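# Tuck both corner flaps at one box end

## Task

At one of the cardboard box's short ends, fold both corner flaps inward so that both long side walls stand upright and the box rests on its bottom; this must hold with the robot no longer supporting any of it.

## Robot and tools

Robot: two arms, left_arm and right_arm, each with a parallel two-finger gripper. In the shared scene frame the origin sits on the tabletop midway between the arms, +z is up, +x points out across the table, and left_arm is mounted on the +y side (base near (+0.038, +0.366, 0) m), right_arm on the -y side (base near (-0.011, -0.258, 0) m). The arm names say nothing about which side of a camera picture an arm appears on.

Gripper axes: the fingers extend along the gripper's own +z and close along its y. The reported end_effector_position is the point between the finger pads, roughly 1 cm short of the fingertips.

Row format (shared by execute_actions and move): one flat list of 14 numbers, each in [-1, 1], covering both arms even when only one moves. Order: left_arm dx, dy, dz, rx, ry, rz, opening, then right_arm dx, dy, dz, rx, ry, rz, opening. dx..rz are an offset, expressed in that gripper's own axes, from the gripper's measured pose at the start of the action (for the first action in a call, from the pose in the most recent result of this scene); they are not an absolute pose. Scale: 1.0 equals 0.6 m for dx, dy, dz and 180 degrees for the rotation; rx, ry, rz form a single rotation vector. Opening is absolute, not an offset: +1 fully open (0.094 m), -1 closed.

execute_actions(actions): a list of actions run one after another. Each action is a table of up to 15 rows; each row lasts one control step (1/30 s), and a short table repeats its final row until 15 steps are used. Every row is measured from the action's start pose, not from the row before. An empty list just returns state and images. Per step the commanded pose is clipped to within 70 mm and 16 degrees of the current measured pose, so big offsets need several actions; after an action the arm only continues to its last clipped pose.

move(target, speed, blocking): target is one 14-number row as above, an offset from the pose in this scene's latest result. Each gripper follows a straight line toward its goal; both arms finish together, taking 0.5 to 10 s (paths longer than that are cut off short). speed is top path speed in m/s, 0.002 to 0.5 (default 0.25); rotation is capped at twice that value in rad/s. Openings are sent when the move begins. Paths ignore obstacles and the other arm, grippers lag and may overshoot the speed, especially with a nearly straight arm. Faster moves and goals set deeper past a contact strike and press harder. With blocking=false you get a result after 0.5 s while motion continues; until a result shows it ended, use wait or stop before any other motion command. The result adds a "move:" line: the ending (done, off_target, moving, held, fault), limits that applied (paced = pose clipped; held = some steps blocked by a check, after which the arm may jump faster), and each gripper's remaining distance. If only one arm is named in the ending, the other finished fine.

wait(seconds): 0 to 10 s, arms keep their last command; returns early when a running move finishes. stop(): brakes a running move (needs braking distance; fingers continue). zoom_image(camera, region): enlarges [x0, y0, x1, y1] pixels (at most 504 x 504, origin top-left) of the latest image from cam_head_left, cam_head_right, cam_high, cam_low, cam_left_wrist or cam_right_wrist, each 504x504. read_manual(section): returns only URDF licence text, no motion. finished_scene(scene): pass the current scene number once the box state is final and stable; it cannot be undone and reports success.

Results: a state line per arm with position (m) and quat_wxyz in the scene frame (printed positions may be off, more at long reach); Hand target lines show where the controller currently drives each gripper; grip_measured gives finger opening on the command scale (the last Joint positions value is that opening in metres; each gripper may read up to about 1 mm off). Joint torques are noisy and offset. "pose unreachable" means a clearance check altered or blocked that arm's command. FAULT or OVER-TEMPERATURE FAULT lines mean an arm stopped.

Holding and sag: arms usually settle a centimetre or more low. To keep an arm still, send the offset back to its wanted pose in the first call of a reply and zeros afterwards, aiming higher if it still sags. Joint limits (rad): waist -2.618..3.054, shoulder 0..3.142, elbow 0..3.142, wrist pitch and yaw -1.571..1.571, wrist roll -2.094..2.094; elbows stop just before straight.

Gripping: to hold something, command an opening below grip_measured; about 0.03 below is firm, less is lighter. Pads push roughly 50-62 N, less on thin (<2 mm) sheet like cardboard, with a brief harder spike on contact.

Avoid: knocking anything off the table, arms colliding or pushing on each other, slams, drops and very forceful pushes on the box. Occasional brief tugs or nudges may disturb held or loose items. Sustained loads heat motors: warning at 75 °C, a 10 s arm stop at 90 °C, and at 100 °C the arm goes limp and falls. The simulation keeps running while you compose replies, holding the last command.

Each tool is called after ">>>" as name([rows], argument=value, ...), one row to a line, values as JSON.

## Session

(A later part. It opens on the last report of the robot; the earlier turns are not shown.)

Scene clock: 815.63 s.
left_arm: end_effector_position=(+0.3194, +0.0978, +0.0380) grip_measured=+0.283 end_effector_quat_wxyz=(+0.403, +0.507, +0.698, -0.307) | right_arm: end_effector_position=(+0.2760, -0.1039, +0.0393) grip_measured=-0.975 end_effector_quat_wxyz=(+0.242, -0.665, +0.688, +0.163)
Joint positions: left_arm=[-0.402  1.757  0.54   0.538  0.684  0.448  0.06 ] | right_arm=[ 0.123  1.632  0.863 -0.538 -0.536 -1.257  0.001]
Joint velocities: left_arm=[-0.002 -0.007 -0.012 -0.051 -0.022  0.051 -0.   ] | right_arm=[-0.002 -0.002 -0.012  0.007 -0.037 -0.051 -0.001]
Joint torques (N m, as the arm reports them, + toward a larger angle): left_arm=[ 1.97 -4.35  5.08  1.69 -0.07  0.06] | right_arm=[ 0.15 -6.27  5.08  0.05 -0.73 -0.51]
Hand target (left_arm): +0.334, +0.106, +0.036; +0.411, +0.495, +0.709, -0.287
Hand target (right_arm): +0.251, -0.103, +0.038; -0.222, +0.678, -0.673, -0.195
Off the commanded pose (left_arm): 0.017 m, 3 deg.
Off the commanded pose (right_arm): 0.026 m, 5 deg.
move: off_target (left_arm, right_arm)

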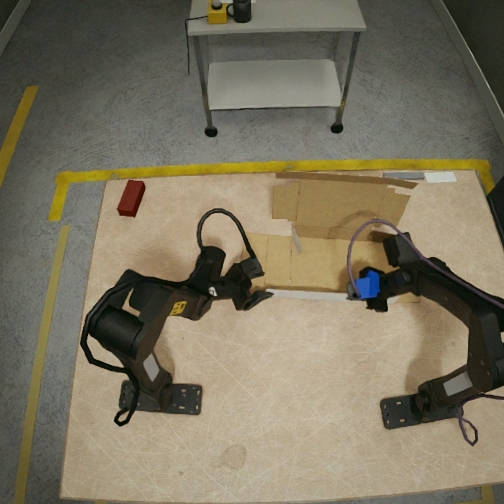

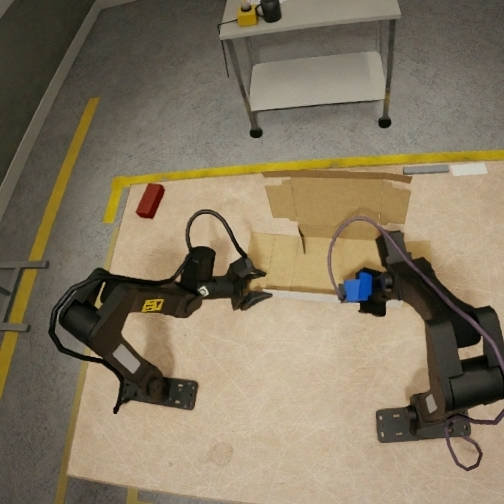

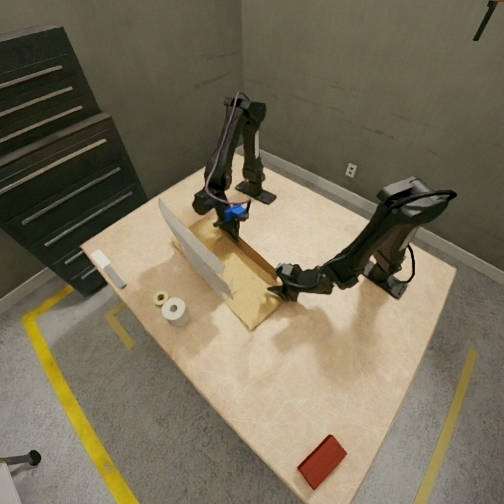

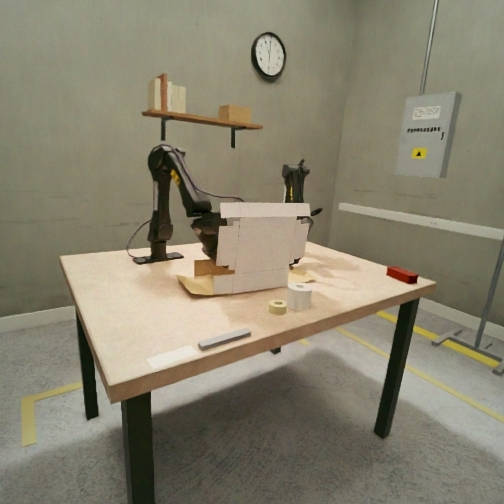

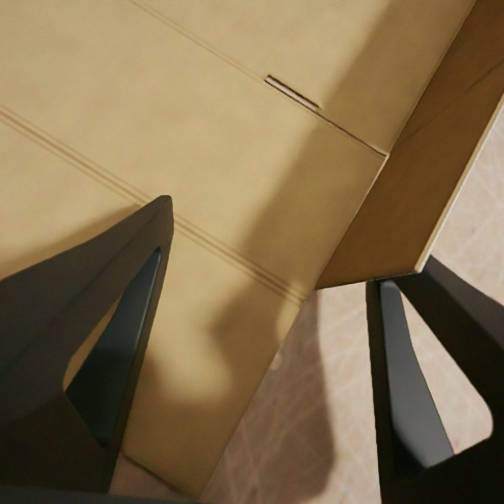

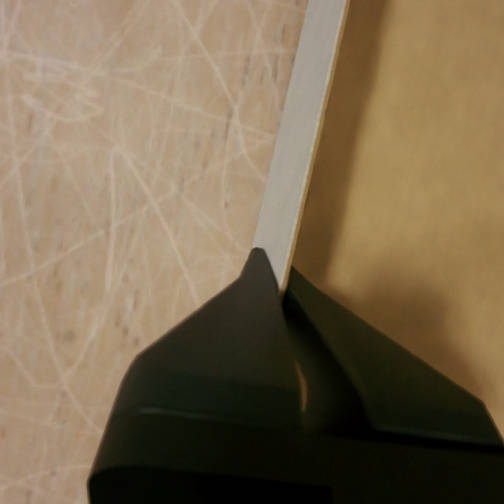

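>>> move(target=[0.0387, 0.0137, 0.0262, 0.0108, 0, -0.0194, 1.0, -0.001, 0.005, -0.002, 0, -0.0166, 0.0019, -1], speed=0.03)

Scene clock: 868.00 s.
left_arm: end_effector_position=(+0.3233, +0.0947, +0.0233) grip_measured=+1.000 end_effector_quat_wxyz=(+0.411, +0.506, +0.683, -0.328) | right_arm: end_effector_position=(+0.2758, -0.1055, +0.0388) grip_measured=-0.975 end_effector_quat_wxyz=(+0.247, -0.657, +0.691, +0.171)
Joint positions: left_arm=[-0.383  1.879  0.54   0.687  0.744  0.441  0.094] | right_arm=[ 0.108  1.632  0.853 -0.527 -0.557 -1.253  0.001]
Joint velocities: left_arm=[ 0.002 -0.007 -0.012  0.051  0.037  0.007  0.   ] | right_arm=[ 0.002  0.002  0.002 -0.007 -0.022  0.022 -0.001]
Joint torques (N m, as the arm reports them, + toward a larger angle): left_arm=[ 0.93 -3.32  5.22  1.29  0.22 -0.16] | right_arm=[-0.91 -5.87  4.98  1.04 -0.71 -0.15]
Hand target (left_arm): +0.326, +0.099, +0.010; +0.386, +0.491, +0.707, -0.331
Hand target (right_arm): +0.273, -0.104, +0.040; -0.259, +0.658, -0.683, -0.181
Off the commanded pose (left_arm): 0.014 m, 4 deg.
Off the commanded pose (right_arm): 0.004 m, 2 deg.
move: off_target (left_arm)

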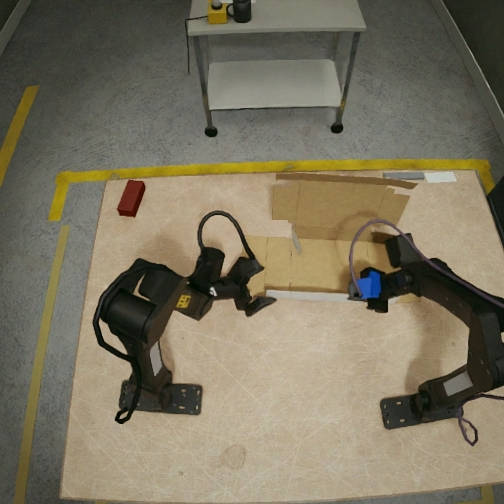

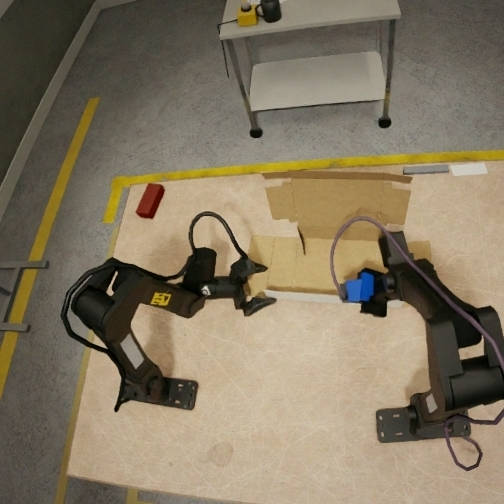

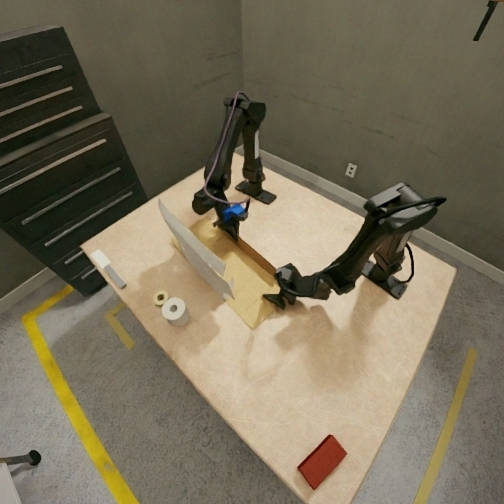

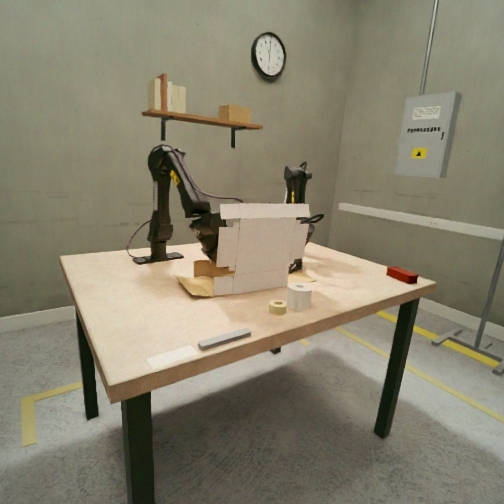

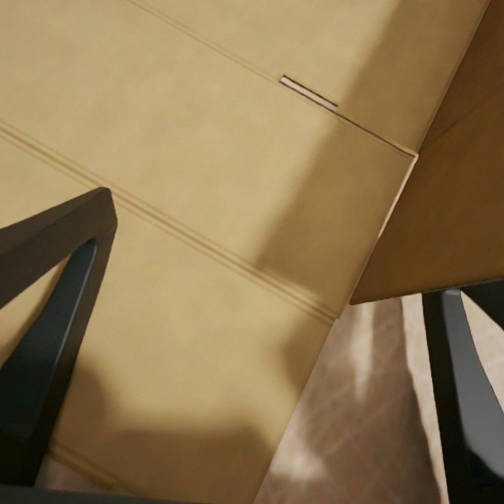

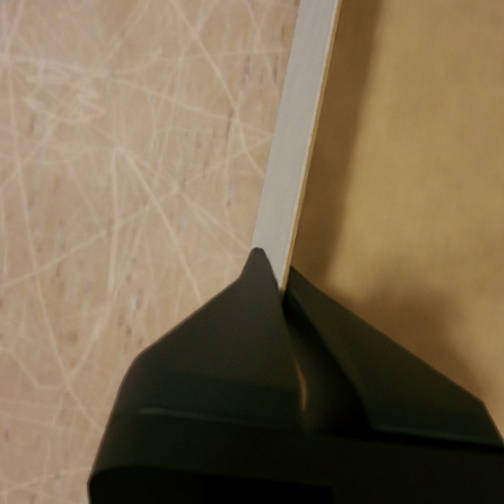

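>>> zoom_image(camera="cam_left_wrist", region=[290, 130, 500, 340])

Region (290, 130, 500, 340) of cam_left_wrist's 504x504 image, scaled by 2.400, with more detail than that image has.

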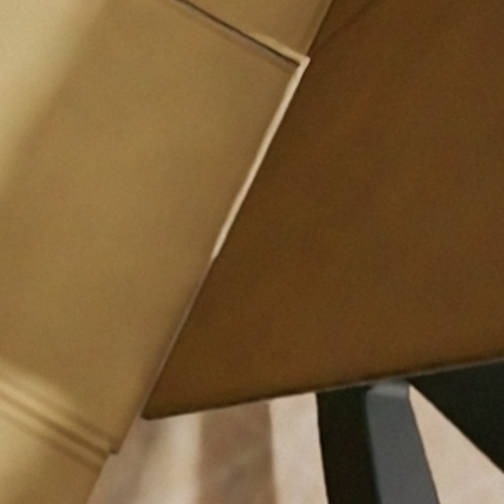

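>>> execute_actions([
  [[0.0222,0.007,0.0047,0.0004,0.0131,-0.0202,0.95,-0.003,0.005,-0.001,-0.0004,-0.0106,-0.0036,-1],[0.0222,0.007,0.0047,0.0004,0.0131,-0.0202,0.90,-0.003,0.005,-0.001,-0.0004,-0.0106,-0.0036,-1],[0.0222,0.007,0.0047,0.0004,0.0131,-0.0202,0.86,-0.003,0.005,-0.001,-0.0004,-0.0106,-0.0036,-1],[0.0222,0.007,0.0047,0.0004,0.0131,-0.0202,0.82,-0.003,0.005,-0.001,-0.0004,-0.0106,-0.0036,-1],[0.0222,0.007,0.0047,0.0004,0.0131,-0.0202,0.78,-0.003,0.005,-0.001,-0.0004,-0.0106,-0.0036,-1],[0.0222,0.007,0.0047,0.0004,0.0131,-0.0202,0.74,-0.003,0.005,-0.001,-0.0004,-0.0106,-0.0036,-1],[0.0222,0.007,0.0047,0.0004,0.0131,-0.0202,0.70,-0.003,0.005,-0.001,-0.0004,-0.0106,-0.0036,-1],[0.0222,0.007,0.0047,0.0004,0.0131,-0.0202,0.66,-0.003,0.005,-0.001,-0.0004,-0.0106,-0.0036,-1],[0.0222,0.007,0.0047,0.0004,0.0131,-0.0202,0.62,-0.003,0.005,-0.001,-0.0004,-0.0106,-0.0036,-1],[0.0222,0.007,0.0047,0.0004,0.0131,-0.0202,0.58,-0.003,0.005,-0.001,-0.0004,-0.0106,-0.0036,-1],[0.0222,0.007,0.0047,0.0004,0.0131,-0.0202,0.54,-0.003,0.005,-0.001,-0.0004,-0.0106,-0.0036,-1],[0.0222,0.007,0.0047,0.0004,0.0131,-0.0202,0.50,-0.003,0.005,-0.001,-0.0004,-0.0106,-0.0036,-1],[0.0222,0.007,0.0047,0.0004,0.0131,-0.0202,0.46,-0.003,0.005,-0.001,-0.0004,-0.0106,-0.0036,-1],[0.0222,0.007,0.0047,0.0004,0.0131,-0.0202,0.42,-0.003,0.005,-0.001,-0.0004,-0.0106,-0.0036,-1],[0.0222,0.007,0.0047,0.0004,0.0131,-0.0202,0.38,-0.003,0.005,-0.001,-0.0004,-0.0106,-0.0036,-1]],
  [[0.0222,0.014,0.0047,0.0004,0.0131,-0.0202,0.34,-0.003,0.010,-0.001,-0.0004,-0.0106,-0.006,-1],[0.0222,0.014,0.0047,0.0004,0.0131,-0.0202,0.30,-0.003,0.010,-0.001,-0.0004,-0.0106,-0.006,-1],[0.0222,0.014,0.0047,0.0004,0.0131,-0.0202,0.26,-0.003,0.010,-0.001,-0.0004,-0.0106,-0.006,-1],[0.0222,0.014,0.0047,0.0004,0.0131,-0.0202,0.22,-0.003,0.010,-0.001,-0.0004,-0.0106,-0.006,-1],[0.0222,0.014,0.0047,0.0004,0.0131,-0.0202,0.18,-0.003,0.010,-0.001,-0.0004,-0.0106,-0.006,-1],[0.0222,0.014,0.0047,0.0004,0.0131,-0.0202,0.14,-0.003,0.010,-0.001,-0.0004,-0.0106,-0.006,-1],[0.0222,0.014,0.0047,0.0004,0.0131,-0.0202,0.10,-0.003,0.010,-0.001,-0.0004,-0.0106,-0.006,-1],[0.0222,0.014,0.0047,0.0004,0.0131,-0.0202,0.06,-0.003,0.010,-0.001,-0.0004,-0.0106,-0.006,-1],[0.0222,0.014,0.0047,0.0004,0.0131,-0.0202,0.02,-0.003,0.010,-0.001,-0.0004,-0.0106,-0.006,-1],[0.0222,0.014,0.0047,0.0004,0.0131,-0.0202,-0.02,-0.003,0.010,-0.001,-0.0004,-0.0106,-0.006,-1],[0.0222,0.014,0.0047,0.0004,0.0131,-0.0202,-0.06,-0.003,0.010,-0.001,-0.0004,-0.0106,-0.006,-1],[0.0222,0.014,0.0047,0.0004,0.0131,-0.0202,-0.10,-0.003,0.010,-0.001,-0.0004,-0.0106,-0.006,-1],[0.0222,0.014,0.0047,0.0004,0.0131,-0.0202,-0.14,-0.003,0.010,-0.001,-0.0004,-0.0106,-0.006,-1],[0.0222,0.014,0.0047,0.0004,0.0131,-0.0202,-0.18,-0.003,0.010,-0.001,-0.0004,-0.0106,-0.006,-1],[0.0222,0.014,0.0047,0.0004,0.0131,-0.0202,-0.20,-0.003,0.010,-0.001,-0.0004,-0.0106,-0.006,-1]],
])

Scene clock: 928.70 s.
left_arm: end_effector_position=(+0.3189, +0.0941, +0.0227) grip_measured=-0.185 end_effector_quat_wxyz=(+0.404, +0.504, +0.681, -0.344) | right_arm: end_effector_position=(+0.2781, -0.1048, +0.0385) grip_measured=-0.975 end_effector_quat_wxyz=(+0.254, -0.656, +0.690, +0.169)
Joint positions: left_arm=[-0.377  1.888  0.54   0.686  0.779  0.432  0.038] | right_arm=[ 0.107  1.632  0.846 -0.505 -0.56  -1.248  0.001]
Joint velocities: left_arm=[-0.007  0.002 -0.022  0.007 -0.051  0.051 -0.023] | right_arm=[-0.002  0.017 -0.002 -0.022 -0.066 -0.051  0.001]
Joint torques (N m, as the arm reports them, + toward a larger angle): left_arm=[ 1.44 -3.79  5.58  1.25  0.04 -0.09] | right_arm=[-0.55 -6.62  4.47  1.03 -0.65 -0.19]
Hand target (left_arm): +0.328, +0.101, +0.011; +0.386, +0.488, +0.707, -0.336
Hand target (right_arm): +0.272, -0.103, +0.040; -0.263, +0.661, -0.680, -0.177
Off the commanded pose (left_arm): 0.017 m, 4 deg.
Off the commanded pose (right_arm): 0.007 m, 2 deg.

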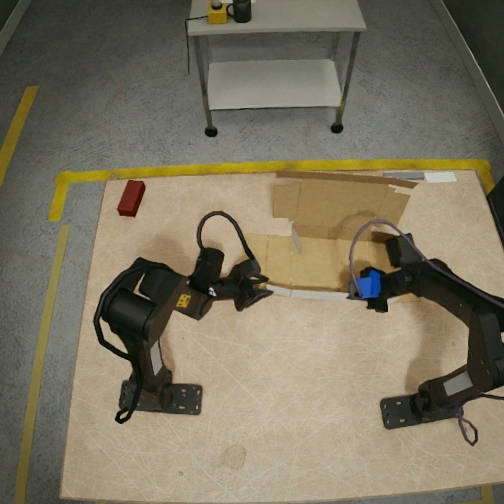

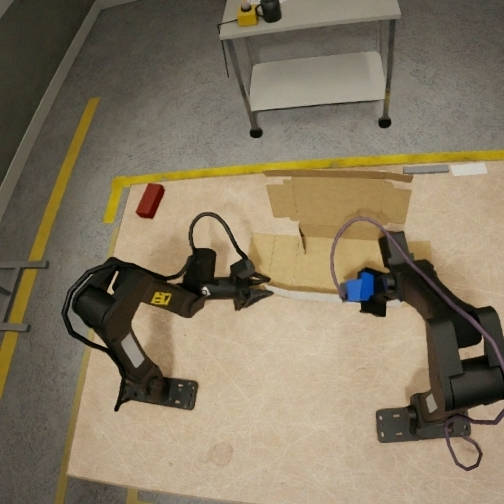

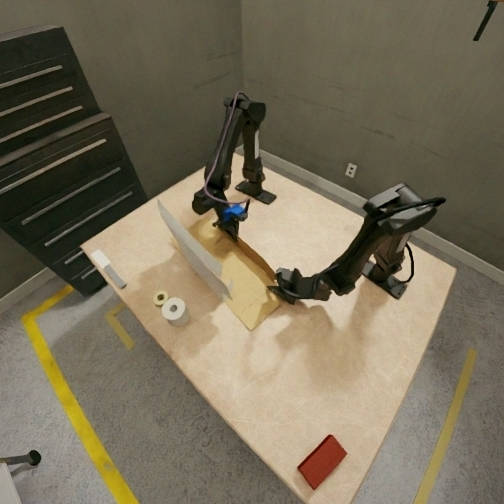

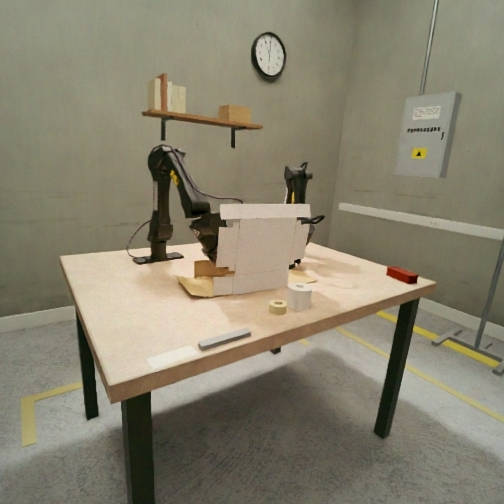

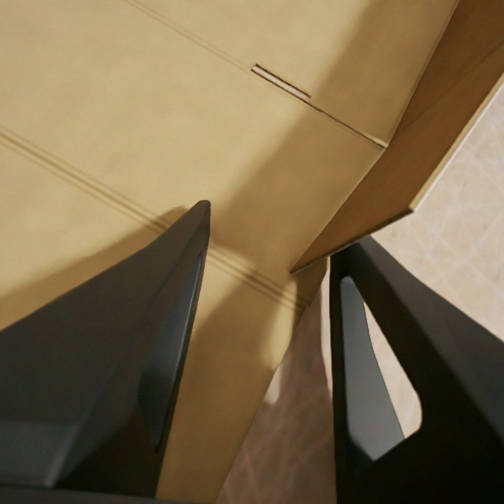

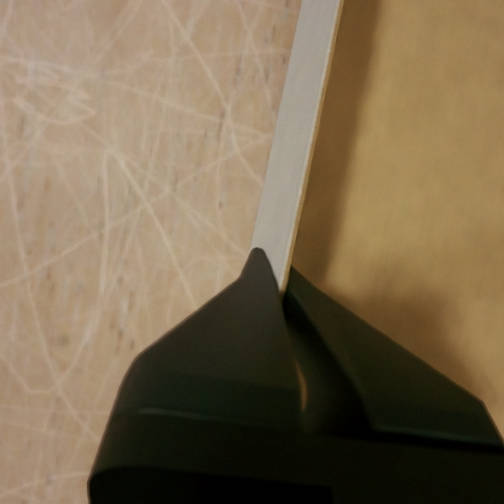

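>>> move(target=[-0.0267, 0.0410, 0.0375, -0.0150, -0.0010, -0.0073, -0.2, -0.004, 0.010, -0.001, -0.0017, -0.005, -0.006, -1], speed=0.035)

Scene clock: 957.07 s.
left_arm: end_effector_position=(+0.3400, +0.0801, +0.0250) grip_measured=-0.197 end_effector_quat_wxyz=(+0.409, +0.489, +0.691, -0.341) | right_arm: end_effector_position=(+0.2802, -0.1054, +0.0384) grip_measured=-0.975 end_effector_quat_wxyz=(+0.254, -0.650, +0.696, +0.166)
Joint positions: left_arm=[-0.4    1.935  0.621  0.689  0.737  0.373  0.038] | right_arm=[ 0.107  1.632  0.846 -0.496 -0.553 -1.229  0.001]
Joint velocities: left_arm=[-0.002  0.012 -0.002 -0.022  0.007 -0.095 -0.   ] | right_arm=[ 0.002  0.007 -0.012  0.007 -0.051  0.066  0.001]
Joint torques (N m, as the arm reports them, + toward a larger angle): left_arm=[-0.83 -4.97  6.23  1.65  0.01 -0.03] | right_arm=[ 0.3  -6.56  4.81  0.92 -0.55 -0.3 ]
Hand target (left_arm): +0.350, +0.075, +0.025; +0.412, +0.486, +0.694, -0.334
Hand target (right_arm): +0.272, -0.103, +0.040; -0.259, +0.662, -0.682, -0.173
Off the commanded pose (left_arm): 0.012 m, 1 deg.
Off the commanded pose (right_arm): 0.009 m, 2 deg.
move: off_target (left_arm)

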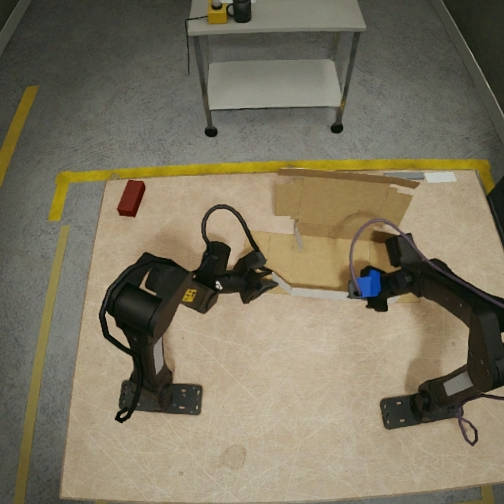

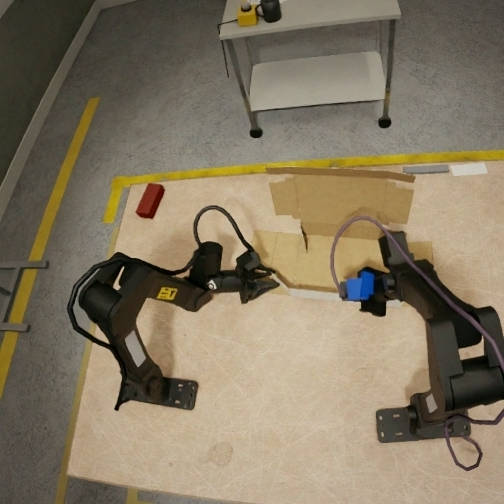

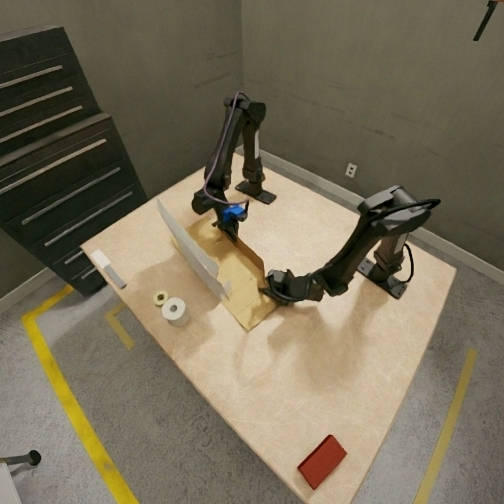

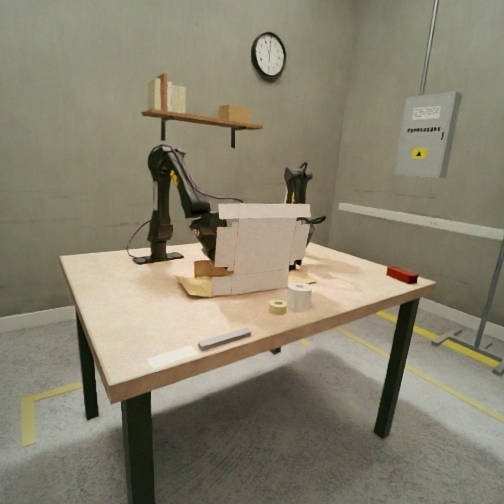

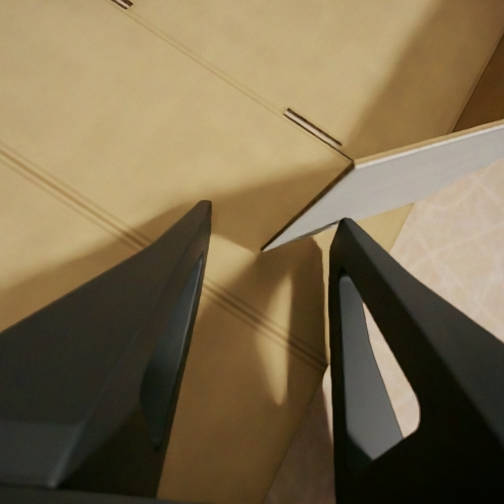

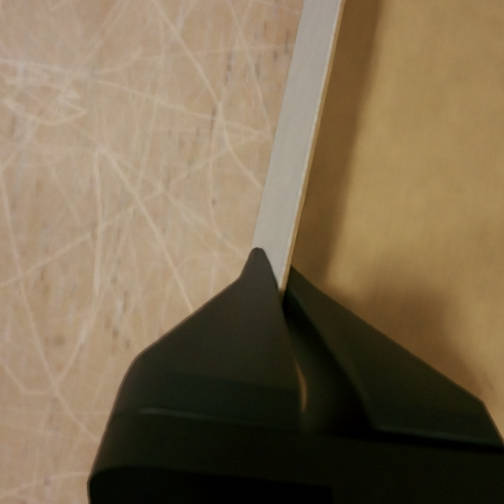

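>>> move(target=[-0.0345, 0.0147, 0.0615, 0, 0, 0, -0.2, -0.004, 0.010, -0.0015, -0.003, -0.003, -0.008, -1], speed=0.035)

Scene clock: 985.77 s.
left_arm: end_effector_position=(+0.3585, +0.0515, +0.0259) grip_measured=-0.197 end_effector_quat_wxyz=(+0.412, +0.486, +0.693, -0.337) | right_arm: end_effector_position=(+0.2809, -0.1062, +0.0387) grip_measured=-0.975 end_effector_quat_wxyz=(+0.254, -0.648, +0.699, +0.164)
Joint positions: left_arm=[-0.458  2.004  0.737  0.677  0.679  0.325  0.038] | right_arm=[ 0.107  1.629  0.846 -0.495 -0.547 -1.221  0.001]
Joint velocities: left_arm=[-0.002 -0.007  0.002 -0.022  0.022 -0.037 -0.001] | right_arm=[ 0.002 -0.002  0.017  0.022 -0.051 -0.066  0.001]
Joint torques (N m, as the arm reports them, + toward a larger angle): left_arm=[-1.15 -5.82  6.26  1.62  0.33 -0.07] | right_arm=[ 0.45 -6.27  5.43  0.89 -0.52 -0.25]
Hand target (left_arm): +0.361, +0.043, +0.026; +0.409, +0.489, +0.691, -0.341
Hand target (right_arm): +0.274, -0.103, +0.040; -0.256, +0.659, -0.686, -0.169
Off the commanded pose (left_arm): 0.010 m, 1 deg.
Off the commanded pose (right_arm): 0.007 m, 2 deg.
move: done

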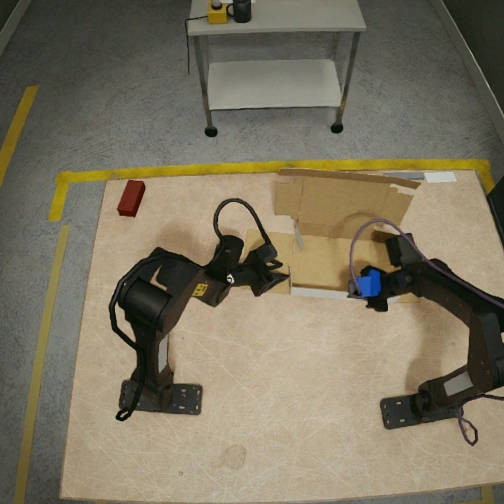

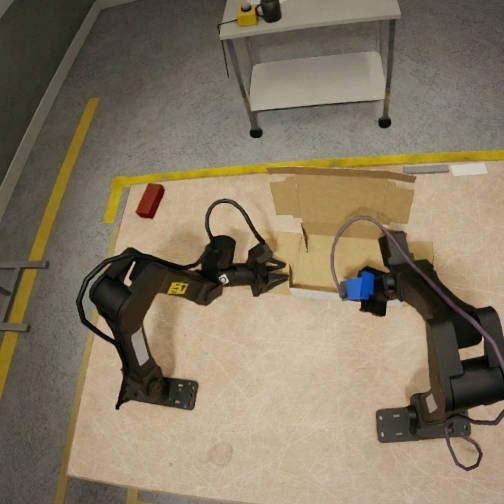

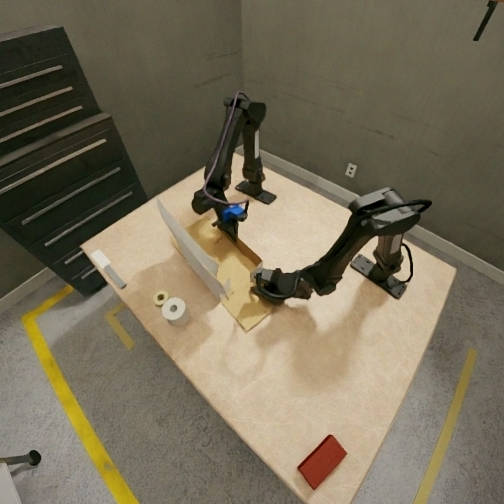

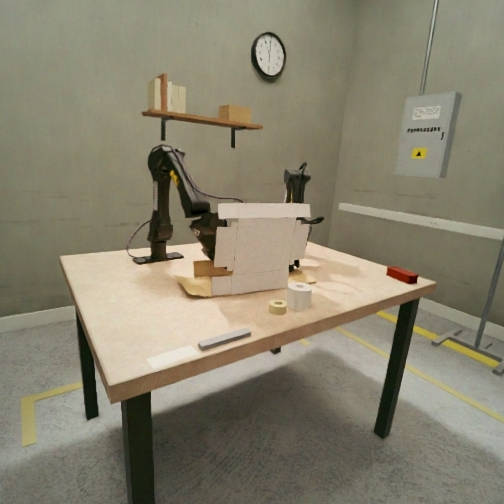

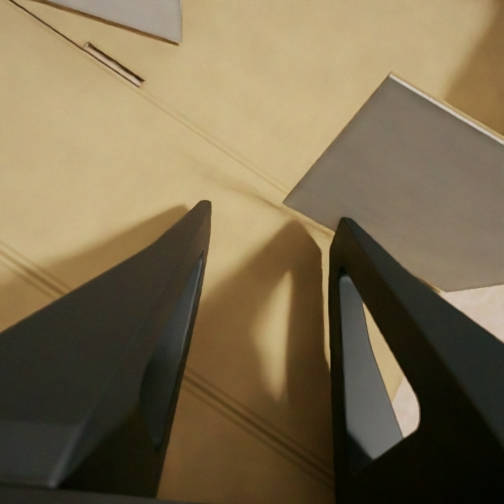

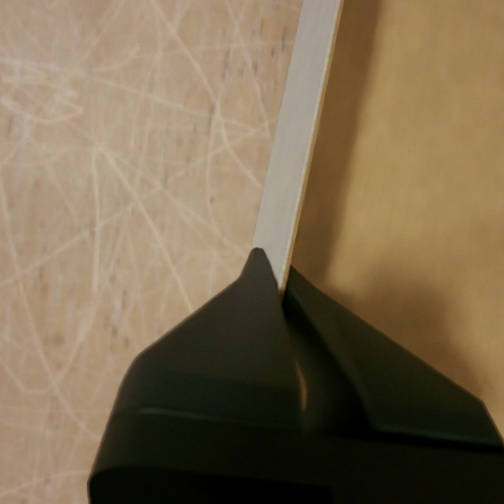

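>>> move(target=[-0.0125, -0.0075, 0.0280, 0, 0, 0, -0.2, -0.004, 0.010, -0.0015, -0.003, -0.002, -0.008, -1], speed=0.03)

Scene clock: 1018.57 s.
left_arm: end_effector_position=(+0.3578, +0.0455, +0.0247) grip_measured=-0.198 end_effector_quat_wxyz=(+0.413, +0.480, +0.701, -0.329) | right_arm: end_effector_position=(+0.2810, -0.1063, +0.0386) grip_measured=-0.975 end_effector_quat_wxyz=(+0.253, -0.648, +0.700, +0.163)
Joint positions: left_arm=[-0.486  2.004  0.737  0.686  0.632  0.298  0.038] | right_arm=[ 0.107  1.629  0.846 -0.495 -0.546 -1.22   0.001]
Joint velocities: left_arm=[ 0.002  0.017 -0.007  0.037 -0.051 -0.007 -0.001] | right_arm=[-0.007  0.012 -0.017  0.037  0.022 -0.051 -0.   ]
Joint torques (N m, as the arm reports them, + toward a larger angle): left_arm=[-1.48 -5.19  6.89  1.76  0.39 -0.03] | right_arm=[ 0.65 -6.39  5.55  0.89 -0.42 -0.19]
Hand target (left_arm): +0.359, +0.033, +0.026; +0.412, +0.486, +0.693, -0.338
Hand target (right_arm): +0.275, -0.104, +0.040; -0.255, +0.657, -0.690, -0.166
Off the commanded pose (left_arm): 0.013 m, 1 deg.
Off the commanded pose (right_arm): 0.007 m, 2 deg.
move: off_target (left_arm)

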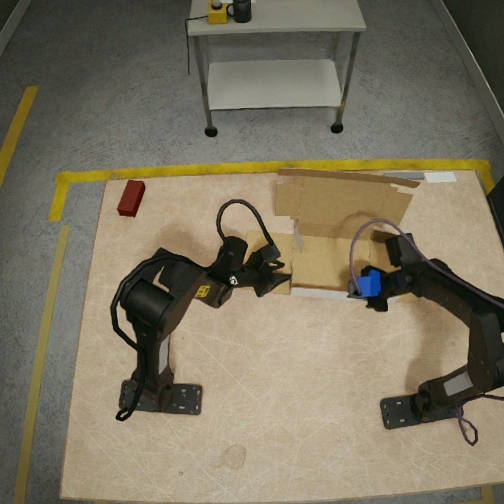

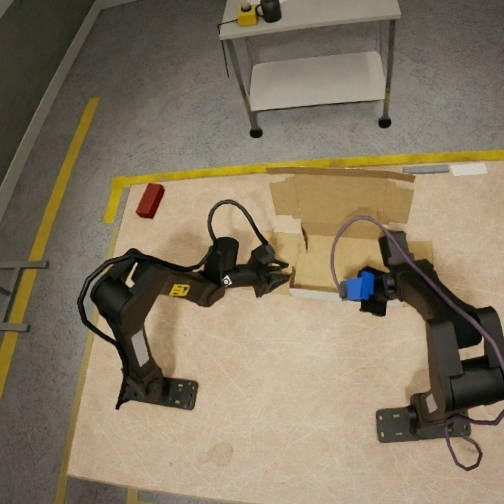

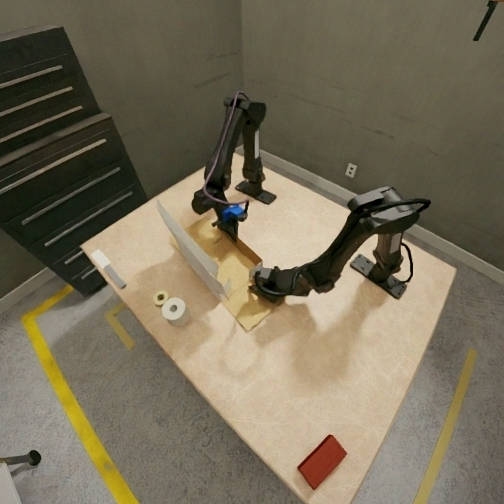

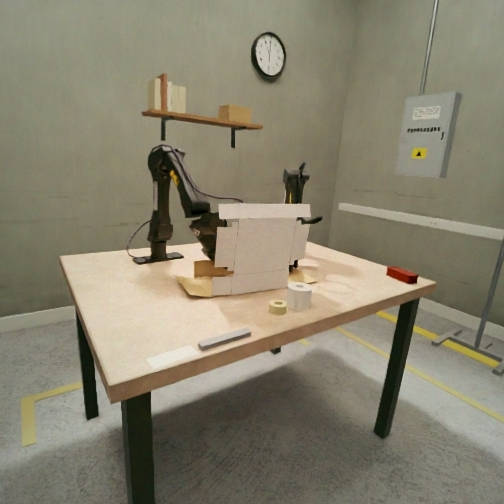

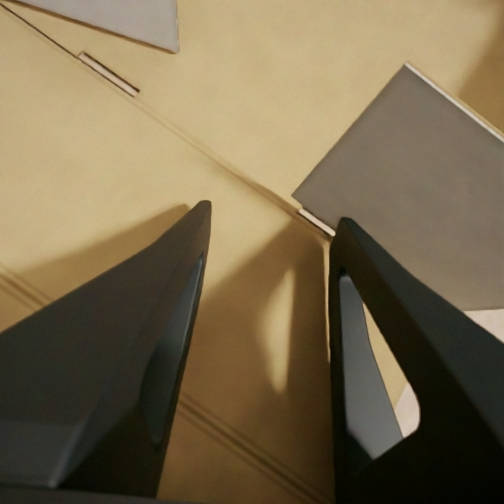

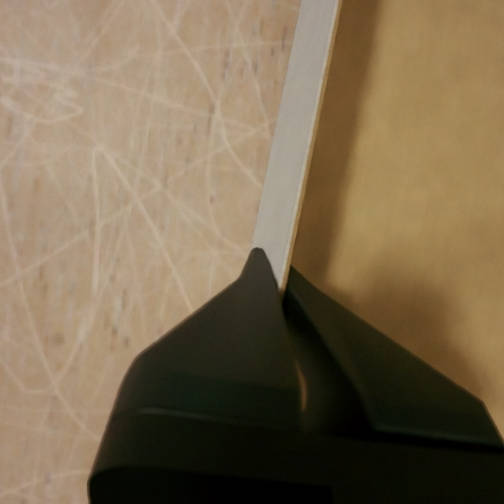

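>>> move(target=[-0.0115, -0.0075, 0.0250, 0, 0, 0, -0.2, -0.004, 0.010, -0.0015, -0.003, -0.002, -0.008, -1], speed=0.03)

Scene clock: 1023.27 s.
left_arm: end_effector_position=(+0.3575, +0.0407, +0.0243) grip_measured=-0.198 end_effector_quat_wxyz=(+0.415, +0.475, +0.706, -0.322) | right_arm: end_effector_position=(+0.2810, -0.1064, +0.0385) grip_measured=-0.975 end_effector_quat_wxyz=(+0.253, -0.647, +0.700, +0.164)
Joint positions: left_arm=[-0.509  2.004  0.737  0.697  0.592  0.276  0.038] | right_arm=[ 0.107  1.629  0.846 -0.495 -0.546 -1.218  0.001]
Joint velocities: left_arm=[-0.017 -0.002  0.002  0.037  0.022 -0.066 -0.001] | right_arm=[ 0.002  0.002  0.017 -0.022  0.022 -0.037 -0.   ]
Joint torques (N m, as the arm reports them, + toward a larger angle): left_arm=[-1.49 -5.33  6.84  1.72  0.36  0.01] | right_arm=[ 0.64 -6.42  5.48  0.89 -0.41 -0.19]
Hand target (left_arm): +0.358, +0.029, +0.024; +0.413, +0.480, +0.701, -0.329
Hand target (right_arm): +0.275, -0.104, +0.040; -0.254, +0.657, -0.690, -0.166
Off the commanded pose (left_arm): 0.012 m, 1 deg.
Off the commanded pose (right_arm): 0.007 m, 2 deg.
move: off_target (left_arm)

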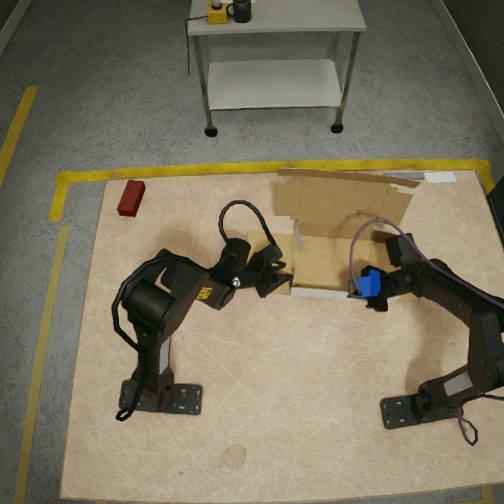

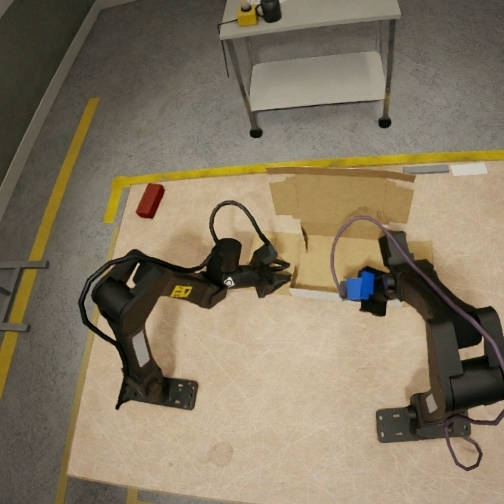

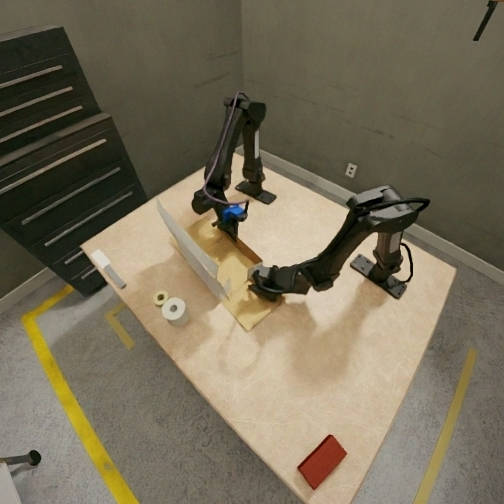

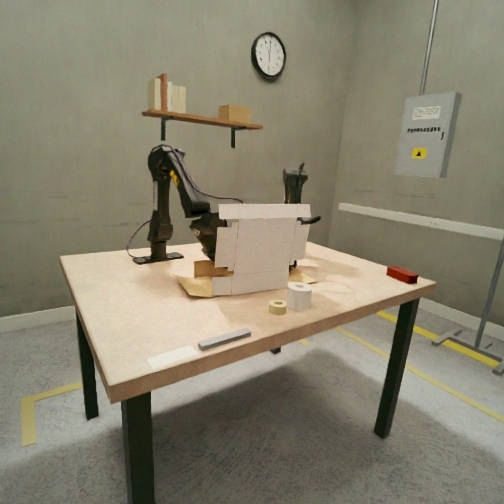

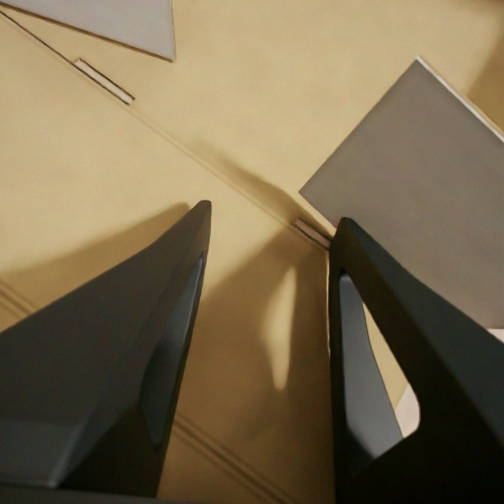

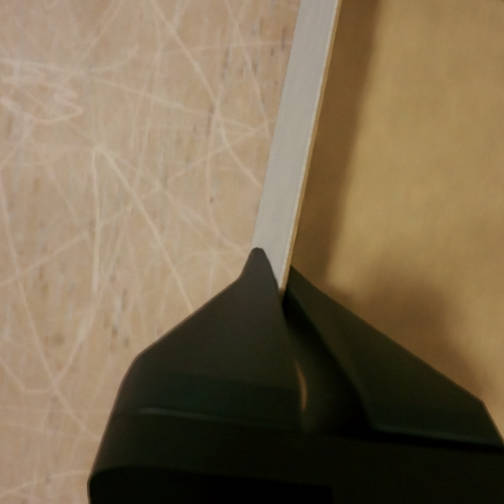

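>>> move(target=[0.0588, 0.0313, -0.0615, 0, 0, 0, -0.2, 0, 0.003, 0, 0, 0, 0, -1], speed=0.06)

Scene clock: 1089.17 s.
left_arm: end_effector_position=(+0.3684, +0.0839, +0.0220) grip_measured=-0.198 end_effector_quat_wxyz=(+0.440, +0.479, +0.690, -0.317) | right_arm: end_effector_position=(+0.2812, -0.1063, +0.0387) grip_measured=-0.975 end_effector_quat_wxyz=(+0.253, -0.646, +0.702, +0.164)
Joint positions: left_arm=[-0.372  2.004  0.665  0.767  0.705  0.377  0.038] | right_arm=[ 0.107  1.629  0.846 -0.494 -0.546 -1.214  0.001]
Joint velocities: left_arm=[ 0.002  0.007  0.007  0.022  0.022  0.007 -0.001] | right_arm=[ 0.002  0.002 -0.017 -0.022 -0.066  0.066 -0.   ]
Joint torques (N m, as the arm reports them, + toward a larger angle): left_arm=[ 0.88 -7.12  0.91  1.5   0.39  0.02] | right_arm=[ 0.18 -5.65  5.91  0.99 -0.33 -0.03]
Hand target (left_arm): +0.357, +0.093, +0.009; +0.416, +0.475, +0.706, -0.321
Hand target (right_arm): +0.279, -0.106, +0.038; -0.253, +0.647, -0.700, -0.164
Off the commanded pose (left_arm): 0.020 m, 3 deg.
Off the commanded pose (right_arm): 0.002 m, 0 deg.
move: off_target (left_arm)

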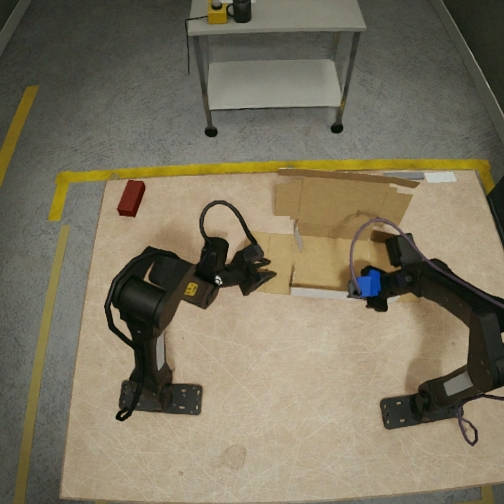

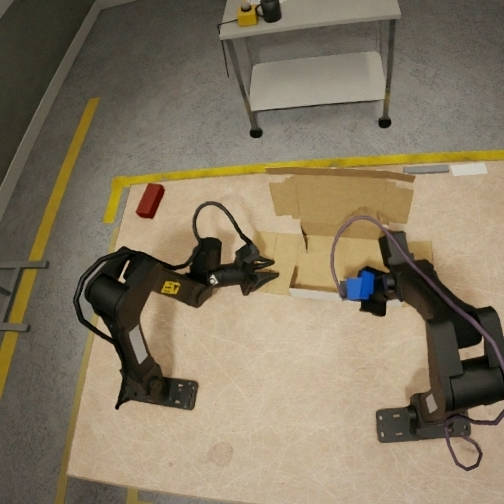

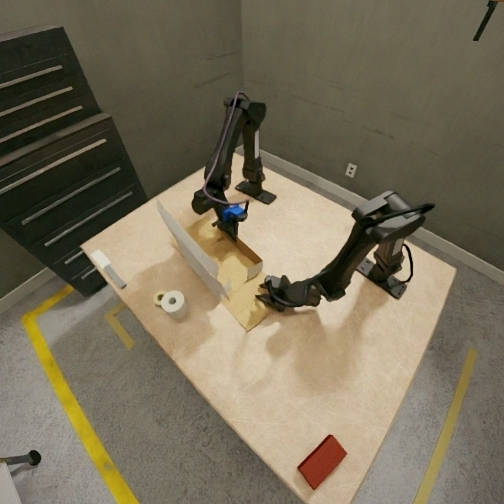

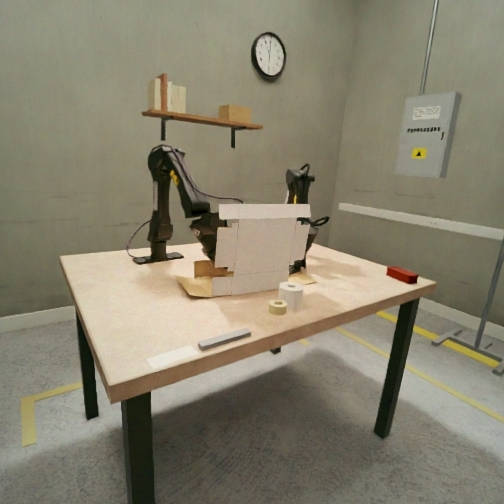

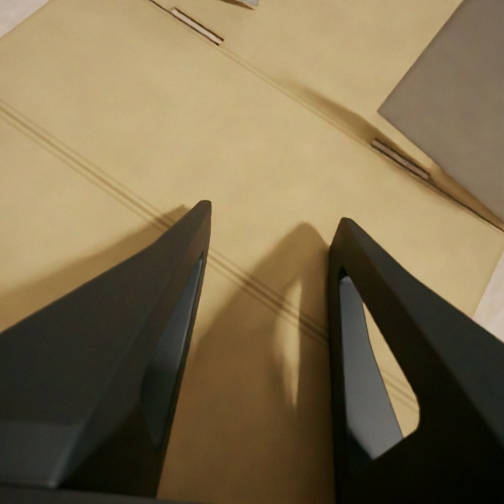

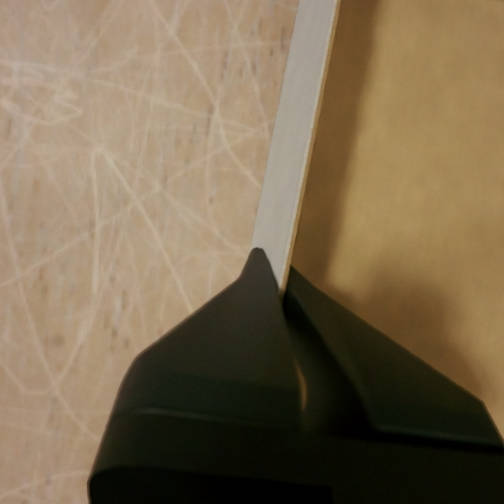

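>>> move(target=[0.0304, 0.0005, 0.0137, 0, 0.022, 0, -0.2, -0.0822, -0.0712, -0.0472, 0, 0, 0, 1], speed=0.08)

Scene clock: 1113.30 s.
left_arm: end_effector_position=(+0.3708, +0.0856, +0.0203) grip_measured=-0.198 end_effector_quat_wxyz=(+0.446, +0.490, +0.686, -0.301) | right_arm: end_effector_position=(+0.3228, -0.0914, +0.0897) grip_measured=+1.000 end_effector_quat_wxyz=(+0.258, -0.644, +0.702, +0.158)
Joint positions: left_arm=[-0.372  2.004  0.665  0.764  0.686  0.416  0.038] | right_arm=[ 0.132  1.688  1.129 -0.688 -0.533 -1.18   0.094]
Joint velocities: left_arm=[ 0.002 -0.017 -0.037  0.022  0.007 -0.007 -0.   ] | right_arm=[-0.007  0.012  0.022  0.007 -0.022  0.007  0.   ]
Joint torques (N m, as the arm reports them, + toward a larger angle): left_arm=[-0.87 -4.71  5.18  1.25  0.08  0.07] | right_arm=[ 1.08 -5.46  9.26  0.79 -0.35  0.03]
Hand target (left_arm): +0.367, +0.085, +0.003; +0.416, +0.489, +0.704, -0.301
Hand target (right_arm): +0.322, -0.087, +0.093; -0.254, +0.645, -0.702, -0.164
Off the commanded pose (left_arm): 0.018 m, 4 deg.
Off the commanded pose (right_arm): 0.007 m, 1 deg.
move: off_target (left_arm)

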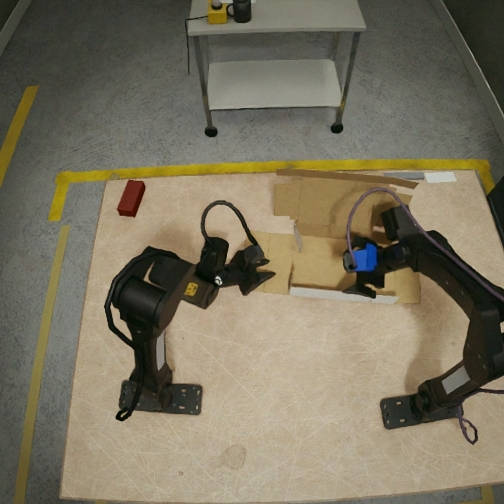

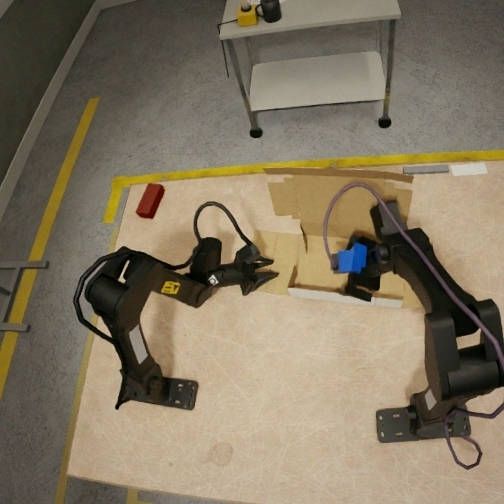

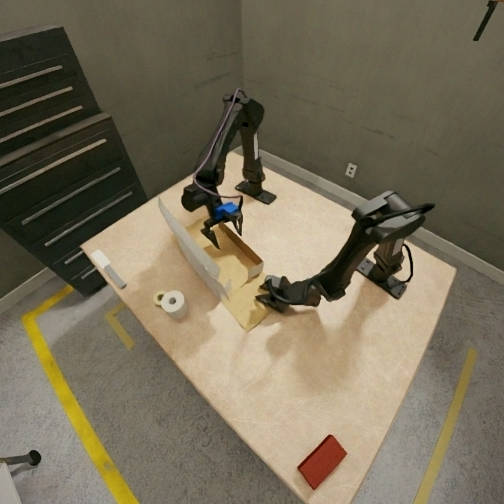

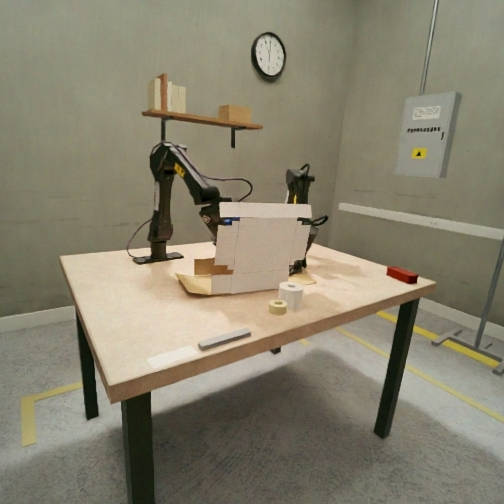

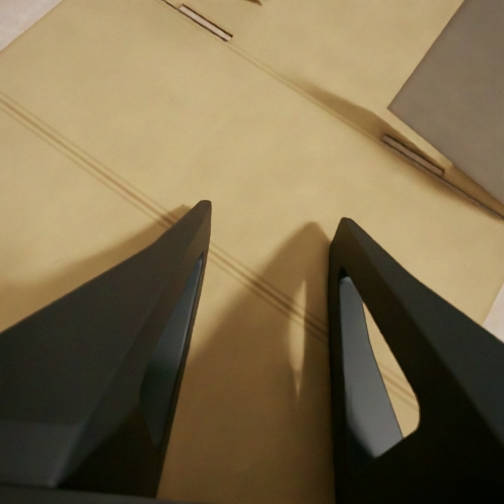

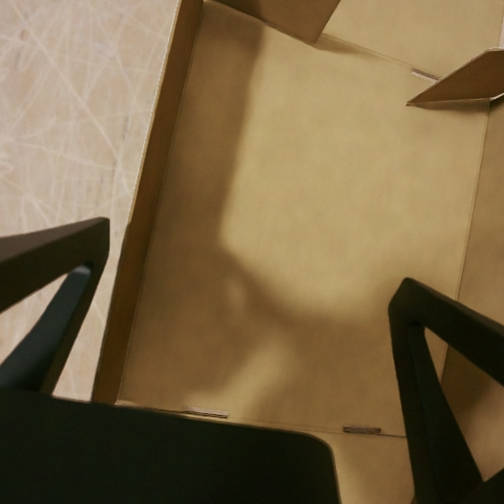

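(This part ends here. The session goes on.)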